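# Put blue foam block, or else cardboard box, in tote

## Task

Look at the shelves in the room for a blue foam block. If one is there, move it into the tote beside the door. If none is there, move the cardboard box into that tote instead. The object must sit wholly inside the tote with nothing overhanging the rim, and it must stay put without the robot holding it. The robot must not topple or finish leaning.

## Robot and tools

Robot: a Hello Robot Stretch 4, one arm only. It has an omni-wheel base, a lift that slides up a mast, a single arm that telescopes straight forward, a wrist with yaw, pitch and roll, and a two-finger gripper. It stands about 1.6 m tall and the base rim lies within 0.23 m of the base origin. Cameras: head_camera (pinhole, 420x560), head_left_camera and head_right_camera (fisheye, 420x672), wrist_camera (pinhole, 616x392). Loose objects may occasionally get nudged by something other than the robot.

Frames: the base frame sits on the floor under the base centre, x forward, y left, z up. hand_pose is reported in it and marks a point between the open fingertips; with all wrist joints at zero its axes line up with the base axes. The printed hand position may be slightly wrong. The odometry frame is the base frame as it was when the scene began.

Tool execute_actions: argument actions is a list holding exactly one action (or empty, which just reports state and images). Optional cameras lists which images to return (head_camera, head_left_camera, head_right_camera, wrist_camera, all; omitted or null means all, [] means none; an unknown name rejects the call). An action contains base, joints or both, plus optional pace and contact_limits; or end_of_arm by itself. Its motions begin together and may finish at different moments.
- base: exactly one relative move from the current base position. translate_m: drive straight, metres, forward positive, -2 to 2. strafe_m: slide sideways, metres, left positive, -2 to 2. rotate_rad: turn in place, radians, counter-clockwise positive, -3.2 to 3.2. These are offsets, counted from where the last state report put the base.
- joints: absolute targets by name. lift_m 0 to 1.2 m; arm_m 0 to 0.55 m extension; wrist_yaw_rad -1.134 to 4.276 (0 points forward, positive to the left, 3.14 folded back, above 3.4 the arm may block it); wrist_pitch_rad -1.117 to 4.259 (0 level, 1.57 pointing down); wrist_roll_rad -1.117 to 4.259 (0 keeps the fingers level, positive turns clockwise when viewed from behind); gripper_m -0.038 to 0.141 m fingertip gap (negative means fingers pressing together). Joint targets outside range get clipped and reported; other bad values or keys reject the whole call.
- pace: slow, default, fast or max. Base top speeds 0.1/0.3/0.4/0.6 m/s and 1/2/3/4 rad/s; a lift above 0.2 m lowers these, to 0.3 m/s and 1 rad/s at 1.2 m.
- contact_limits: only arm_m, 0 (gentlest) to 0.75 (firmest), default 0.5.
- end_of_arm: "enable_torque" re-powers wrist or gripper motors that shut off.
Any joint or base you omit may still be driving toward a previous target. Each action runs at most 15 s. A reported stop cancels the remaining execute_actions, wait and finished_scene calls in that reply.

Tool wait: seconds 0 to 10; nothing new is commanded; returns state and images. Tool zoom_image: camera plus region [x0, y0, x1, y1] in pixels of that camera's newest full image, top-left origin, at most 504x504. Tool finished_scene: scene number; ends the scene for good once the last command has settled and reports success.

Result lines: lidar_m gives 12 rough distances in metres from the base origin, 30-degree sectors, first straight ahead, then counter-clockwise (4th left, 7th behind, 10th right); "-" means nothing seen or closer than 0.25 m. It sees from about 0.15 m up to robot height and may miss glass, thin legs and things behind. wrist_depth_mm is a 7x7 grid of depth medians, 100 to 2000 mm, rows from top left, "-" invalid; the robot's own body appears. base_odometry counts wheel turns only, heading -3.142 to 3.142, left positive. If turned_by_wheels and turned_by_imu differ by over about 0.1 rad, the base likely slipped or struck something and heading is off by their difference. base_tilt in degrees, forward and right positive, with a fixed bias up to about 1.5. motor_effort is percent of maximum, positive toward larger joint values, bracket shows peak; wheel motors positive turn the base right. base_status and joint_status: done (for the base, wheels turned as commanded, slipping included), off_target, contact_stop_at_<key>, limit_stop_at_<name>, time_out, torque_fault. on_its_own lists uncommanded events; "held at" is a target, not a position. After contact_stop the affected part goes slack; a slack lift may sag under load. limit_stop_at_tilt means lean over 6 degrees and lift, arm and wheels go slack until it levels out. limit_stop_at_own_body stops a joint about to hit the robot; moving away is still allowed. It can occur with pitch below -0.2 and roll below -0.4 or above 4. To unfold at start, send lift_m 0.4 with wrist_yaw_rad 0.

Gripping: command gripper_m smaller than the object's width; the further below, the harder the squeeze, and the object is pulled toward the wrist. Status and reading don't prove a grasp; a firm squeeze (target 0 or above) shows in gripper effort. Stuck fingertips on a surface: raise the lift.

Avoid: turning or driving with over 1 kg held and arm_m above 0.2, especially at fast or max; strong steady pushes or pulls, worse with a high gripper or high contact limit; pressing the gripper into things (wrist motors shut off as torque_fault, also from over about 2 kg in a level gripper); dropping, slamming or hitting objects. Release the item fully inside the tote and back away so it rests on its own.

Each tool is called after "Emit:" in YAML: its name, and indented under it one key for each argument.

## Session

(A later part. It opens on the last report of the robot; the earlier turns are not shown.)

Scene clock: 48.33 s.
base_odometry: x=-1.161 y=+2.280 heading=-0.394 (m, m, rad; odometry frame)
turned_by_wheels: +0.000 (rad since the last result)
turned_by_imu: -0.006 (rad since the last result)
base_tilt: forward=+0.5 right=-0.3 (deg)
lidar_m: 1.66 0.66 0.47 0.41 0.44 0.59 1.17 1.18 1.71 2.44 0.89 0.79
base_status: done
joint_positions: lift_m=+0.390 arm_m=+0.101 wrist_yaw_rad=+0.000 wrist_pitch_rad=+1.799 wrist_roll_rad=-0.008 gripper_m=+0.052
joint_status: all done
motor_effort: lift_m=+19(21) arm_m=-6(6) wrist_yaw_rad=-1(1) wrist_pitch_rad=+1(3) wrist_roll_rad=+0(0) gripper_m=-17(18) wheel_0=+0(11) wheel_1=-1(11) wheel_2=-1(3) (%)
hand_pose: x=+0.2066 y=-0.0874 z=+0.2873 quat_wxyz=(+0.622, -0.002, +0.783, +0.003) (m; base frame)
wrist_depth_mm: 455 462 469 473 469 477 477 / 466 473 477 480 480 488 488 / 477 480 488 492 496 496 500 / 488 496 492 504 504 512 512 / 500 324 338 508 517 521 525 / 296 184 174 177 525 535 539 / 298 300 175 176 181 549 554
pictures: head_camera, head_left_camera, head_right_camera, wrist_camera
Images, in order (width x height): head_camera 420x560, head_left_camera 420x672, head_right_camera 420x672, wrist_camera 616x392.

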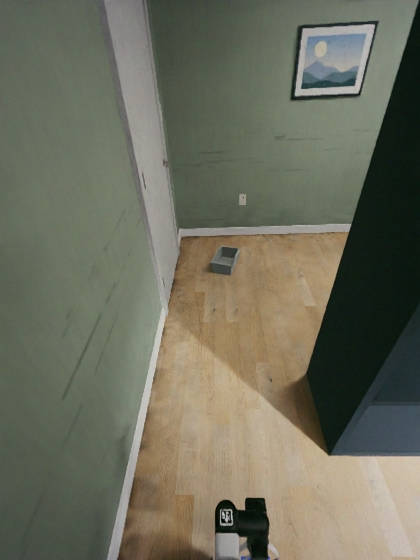

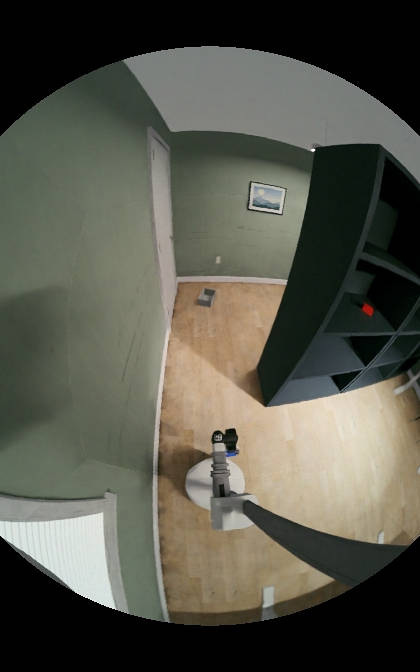

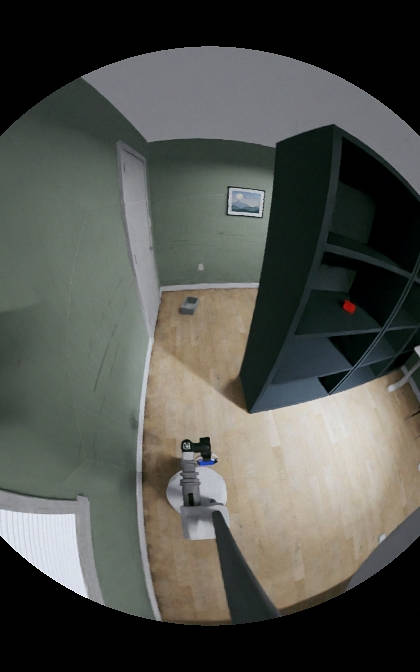

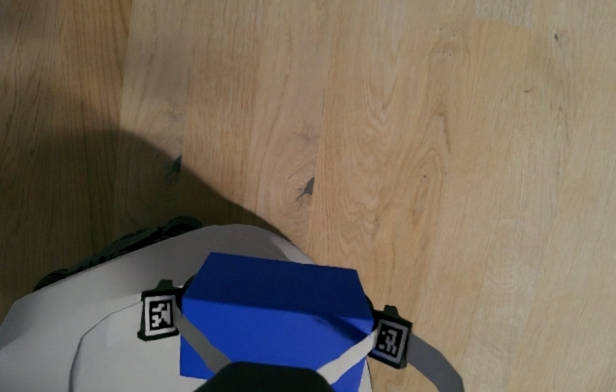

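Emit:
execute_actions:
  actions:
    - {"base": {"translate_m": 1.65}, "joints": {"lift_m": 0.3, "arm_m": 0.42, "wrist_yaw_rad": 1.28}, "pace": "max"}

Scene clock: 57.07 s.
base_odometry: x=+0.362 y=+1.646 heading=-0.394 (m, m, rad; odometry frame)
turned_by_wheels: +0.000 (rad since the last result)
turned_by_imu: -0.004 (rad since the last result)
base_tilt: forward=+0.4 right=-0.4 (deg)
lidar_m: 0.46 0.61 0.44 0.40 0.45 0.66 1.73 0.76 0.76 2.18 1.66 1.21
base_status: done
joint_positions: lift_m=+0.300 arm_m=+0.419 wrist_yaw_rad=+1.280 wrist_pitch_rad=+1.799 wrist_roll_rad=-0.008 gripper_m=+0.052
joint_status: all done
motor_effort: lift_m=+19(18) arm_m=+6(6) wrist_yaw_rad=+0(5) wrist_pitch_rad=+2(2) wrist_roll_rad=+0(1) gripper_m=-17(17) wheel_0=+0(7) wheel_1=+0(7) wheel_2=+1(11) (%)
hand_pose: x=+0.6548 y=-0.0877 z=+0.1973 quat_wxyz=(+0.497, -0.470, +0.627, +0.374) (m; base frame)
wrist_depth_mm: 373 377 377 382 384 387 389 / 297 379 387 392 392 394 397 / 304 387 392 394 399 404 404 / 319 399 402 402 407 415 415 / 330 404 407 410 418 421 427 / 306 184 174 176 427 433 436 / 427 430 175 176 181 442 445
pictures: head_camera, head_left_camera, head_right_camera, wrist_camera
Images, in order (width x height): head_camera 420x560, head_left_camera 420x672, head_right_camera 420x672, wrist_camera 616x392.

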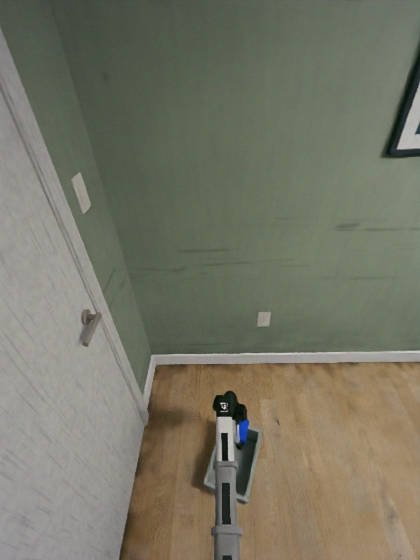

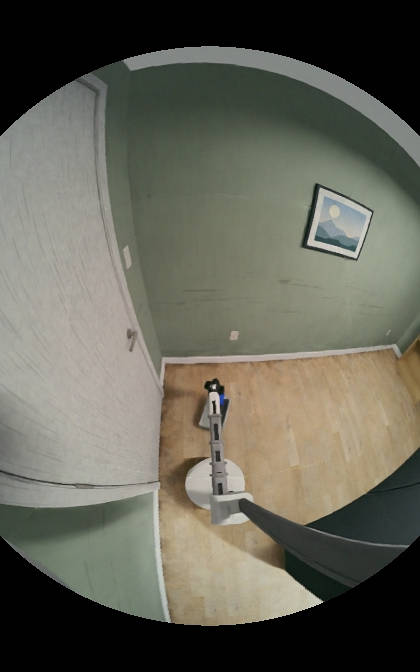

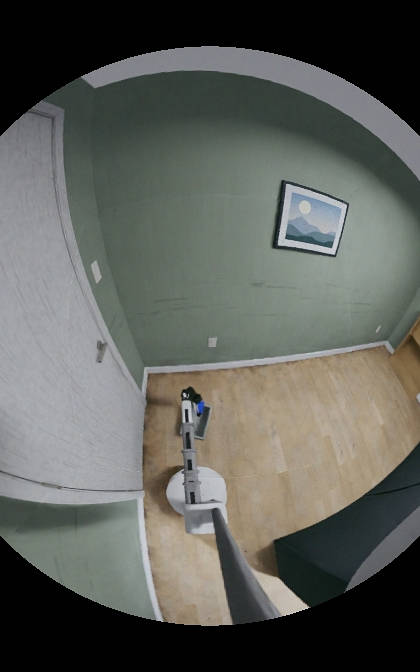

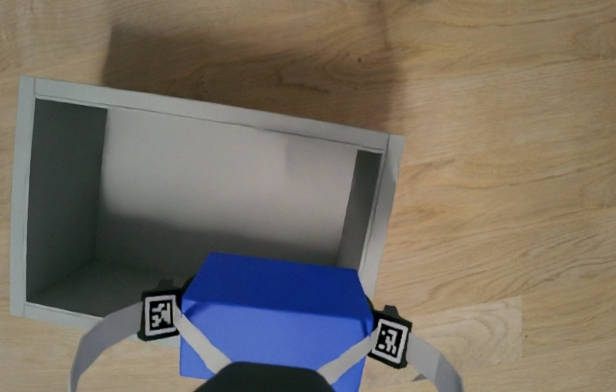

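Emit:
execute_actions:
  actions:
    - {"base": {"strafe_m": 0.036}, "joints": {"lift_m": 0.25, "arm_m": 0.35}, "pace": "max"}
  cameras: ["head_camera", "wrist_camera"]

Scene clock: 63.47 s.
base_odometry: x=+0.376 y=+1.679 heading=-0.394 (m, m, rad; odometry frame)
turned_by_wheels: +0.000 (rad since the last result)
turned_by_imu: +0.000 (rad since the last result)
base_tilt: forward=+0.3 right=-0.3 (deg)
lidar_m: 0.47 0.57 0.40 0.38 0.41 0.60 1.67 0.79 0.79 2.17 1.66 0.47
base_status: done
joint_positions: lift_m=+0.250 arm_m=+0.351 wrist_yaw_rad=+1.280 wrist_pitch_rad=+1.799 wrist_roll_rad=-0.008 gripper_m=+0.052
joint_status: all done
motor_effort: lift_m=+18(17) arm_m=-6(7) wrist_yaw_rad=+0(0) wrist_pitch_rad=+1(2) wrist_roll_rad=-1(1) gripper_m=-18(19) wheel_0=-1(10) wheel_1=-1(12) wheel_2=+1(4) (%)
hand_pose: x=+0.5870 y=-0.0877 z=+0.1474 quat_wxyz=(+0.497, -0.470, +0.627, +0.374) (m; base frame)
wrist_depth_mm: 329 330 330 334 336 340 340 / 332 336 340 342 343 345 347 / 340 248 343 343 349 353 355 / 343 307 351 353 355 241 364 / 355 325 357 359 364 276 373 / 364 184 174 177 327 282 382 / 370 262 176 176 181 336 389
pictures: head_camera, wrist_camera
Images, in order (width x height): head_camera 420x560, wrist_camera 616x392.

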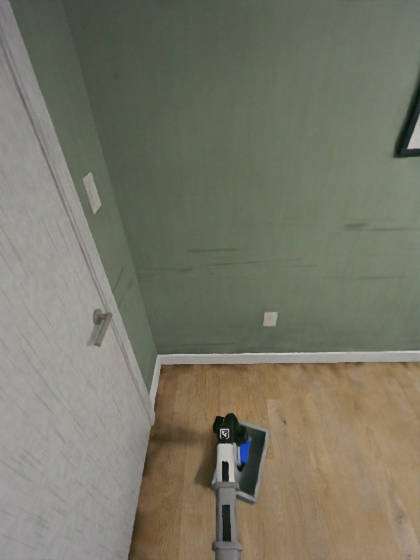

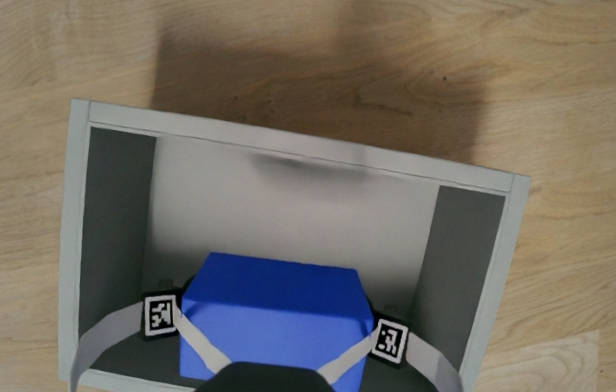

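Emit:
execute_actions:
  actions:
    - {"joints": {"lift_m": 0.147, "gripper_m": 0.067}, "pace": "max"}
  cameras: ["head_camera", "wrist_camera"]

Scene clock: 65.63 s.
base_odometry: x=+0.376 y=+1.679 heading=-0.394 (m, m, rad; odometry frame)
turned_by_wheels: +0.000 (rad since the last result)
turned_by_imu: +0.000 (rad since the last result)
base_tilt: forward=+0.5 right=-0.4 (deg)
lidar_m: 0.47 0.56 0.41 0.37 0.44 0.58 1.71 0.78 0.81 2.18 1.64 0.45
base_status: not commanded
joint_positions: lift_m=+0.147 arm_m=+0.351 wrist_yaw_rad=+1.280 wrist_pitch_rad=+1.799 wrist_roll_rad=-0.008 gripper_m=+0.067
joint_status: all done
motor_effort: lift_m=+18(18) arm_m=-6(6) wrist_yaw_rad=+0(1) wrist_pitch_rad=+2(1) wrist_roll_rad=+0(0) gripper_m=-10(20) wheel_0=-1(1) wheel_1=-1(1) wheel_2=+1(1) (%)
hand_pose: x=+0.5870 y=-0.0877 z=+0.0444 quat_wxyz=(+0.497, -0.470, +0.627, +0.374) (m; base frame)
wrist_depth_mm: 232 234 236 237 238 240 240 / 235 236 240 242 243 244 245 / 173 126 127 129 246 250 251 / 200 247 247 250 251 133 - / 207 252 251 253 256 255 195 / 213 200 179 180 260 241 187 / 220 262 181 181 185 227 -
pictures: head_camera, wrist_camera
Images, in order (width x height): head_camera 420x560, wrist_camera 616x392.

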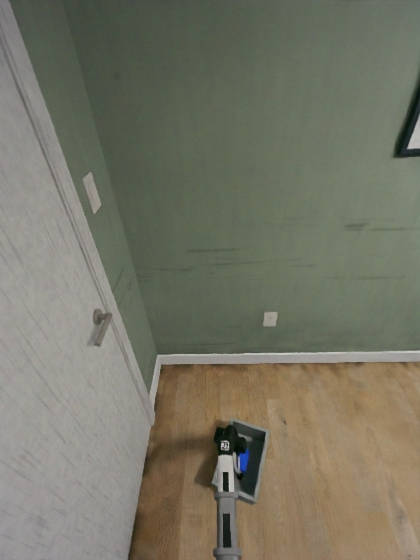

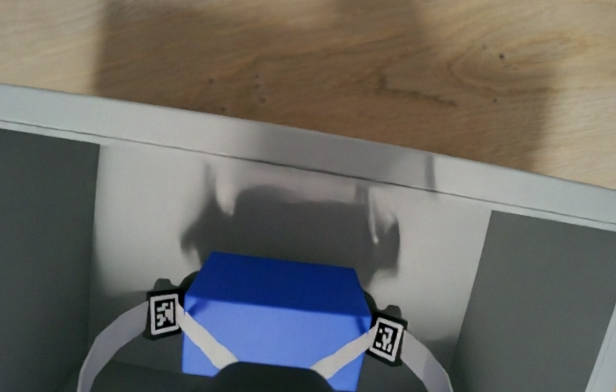

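Emit:
execute_actions:
  actions:
    - {"joints": {"lift_m": 0.142, "gripper_m": 0.11}, "pace": "max"}
  cameras: ["wrist_camera"]

Scene clock: 67.30 s.
base_odometry: x=+0.376 y=+1.679 heading=-0.394 (m, m, rad; odometry frame)
turned_by_wheels: +0.000 (rad since the last result)
turned_by_imu: +0.000 (rad since the last result)
base_tilt: forward=+0.3 right=-0.4 (deg)
lidar_m: 0.48 0.58 0.41 0.37 0.44 0.59 1.72 0.79 0.82 2.17 1.65 0.45
base_status: not commanded
joint_positions: lift_m=+0.142 arm_m=+0.351 wrist_yaw_rad=+1.280 wrist_pitch_rad=+1.799 wrist_roll_rad=-0.008 gripper_m=+0.110
joint_status: all done
motor_effort: lift_m=+18(19) arm_m=-6(6) wrist_yaw_rad=+0(0) wrist_pitch_rad=+1(2) wrist_roll_rad=+1(0) gripper_m=+1(10) wheel_0=-1(1) wheel_1=-1(1) wheel_2=+1(1) (%)
hand_pose: x=+0.5870 y=-0.0877 z=+0.0394 quat_wxyz=(+0.497, -0.470, +0.627, +0.374) (m; base frame)
wrist_depth_mm: 227 229 230 232 234 235 236 / 229 232 236 237 238 239 240 / 171 121 122 124 241 244 245 / 200 242 242 245 245 128 - / 207 246 246 247 251 250 195 / 214 200 190 192 254 242 187 / 220 257 194 194 196 229 -
pictures: wrist_camera
Images, in order (width x height): wrist_camera 616x392.

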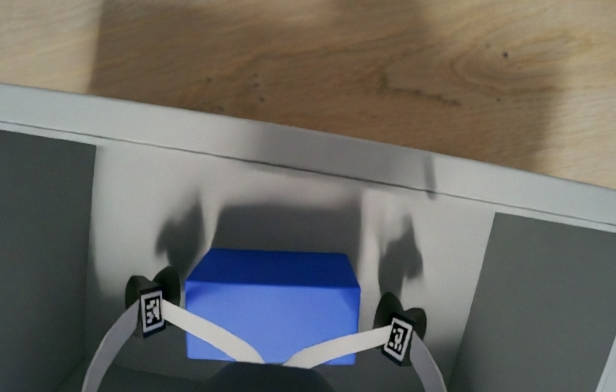

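Emit:
execute_actions:
  actions:
    - {"joints": {"lift_m": 0.265, "gripper_m": 0.122}, "pace": "max"}
  cameras: ["head_camera", "wrist_camera"]

Scene clock: 68.73 s.
base_odometry: x=+0.376 y=+1.679 heading=-0.394 (m, m, rad; odometry frame)
turned_by_wheels: +0.000 (rad since the last result)
turned_by_imu: +0.000 (rad since the last result)
base_tilt: forward=+0.5 right=-0.4 (deg)
lidar_m: 0.45 0.58 0.39 0.35 0.43 0.58 1.67 0.79 0.80 2.19 1.64 0.45
base_status: not commanded
joint_positions: lift_m=+0.265 arm_m=+0.351 wrist_yaw_rad=+1.280 wrist_pitch_rad=+1.799 wrist_roll_rad=-0.008 gripper_m=+0.122
joint_status: all done
motor_effort: lift_m=+22(25) arm_m=-6(6) wrist_yaw_rad=+0(0) wrist_pitch_rad=+1(1) wrist_roll_rad=+0(1) gripper_m=+2(1) wheel_0=-1(1) wheel_1=-1(1) wheel_2=+1(1) (%)
hand_pose: x=+0.5870 y=-0.0877 z=+0.1621 quat_wxyz=(+0.497, -0.470, +0.627, +0.374) (m; base frame)
wrist_depth_mm: 343 343 345 347 353 353 355 / 347 349 353 353 359 359 364 / 353 249 357 362 364 368 373 / 362 309 366 366 370 263 379 / 373 320 370 315 379 297 389 / 379 200 382 384 359 304 397 / 387 267 270 170 206 404 410
pictures: head_camera, wrist_camera
Images, in order (width x height): head_camera 420x560, wrist_camera 616x392.

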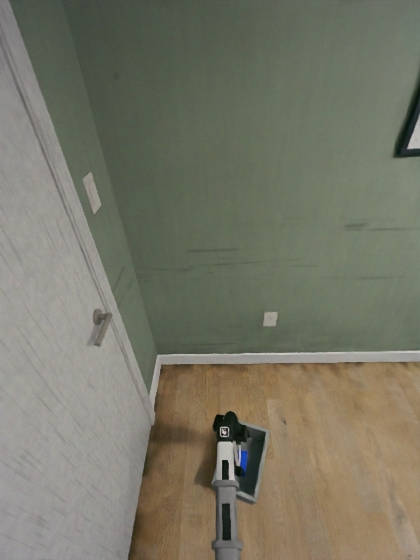

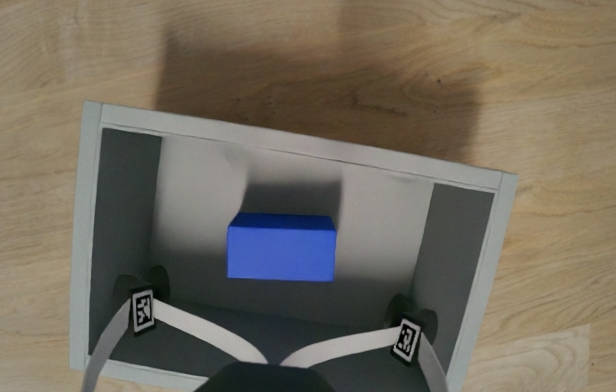

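The blue block is resting in the middle of the tote, and the gripper is clear of it.

Emit:
finished_scene:
  scene: 2

The scene is finished: the task was done.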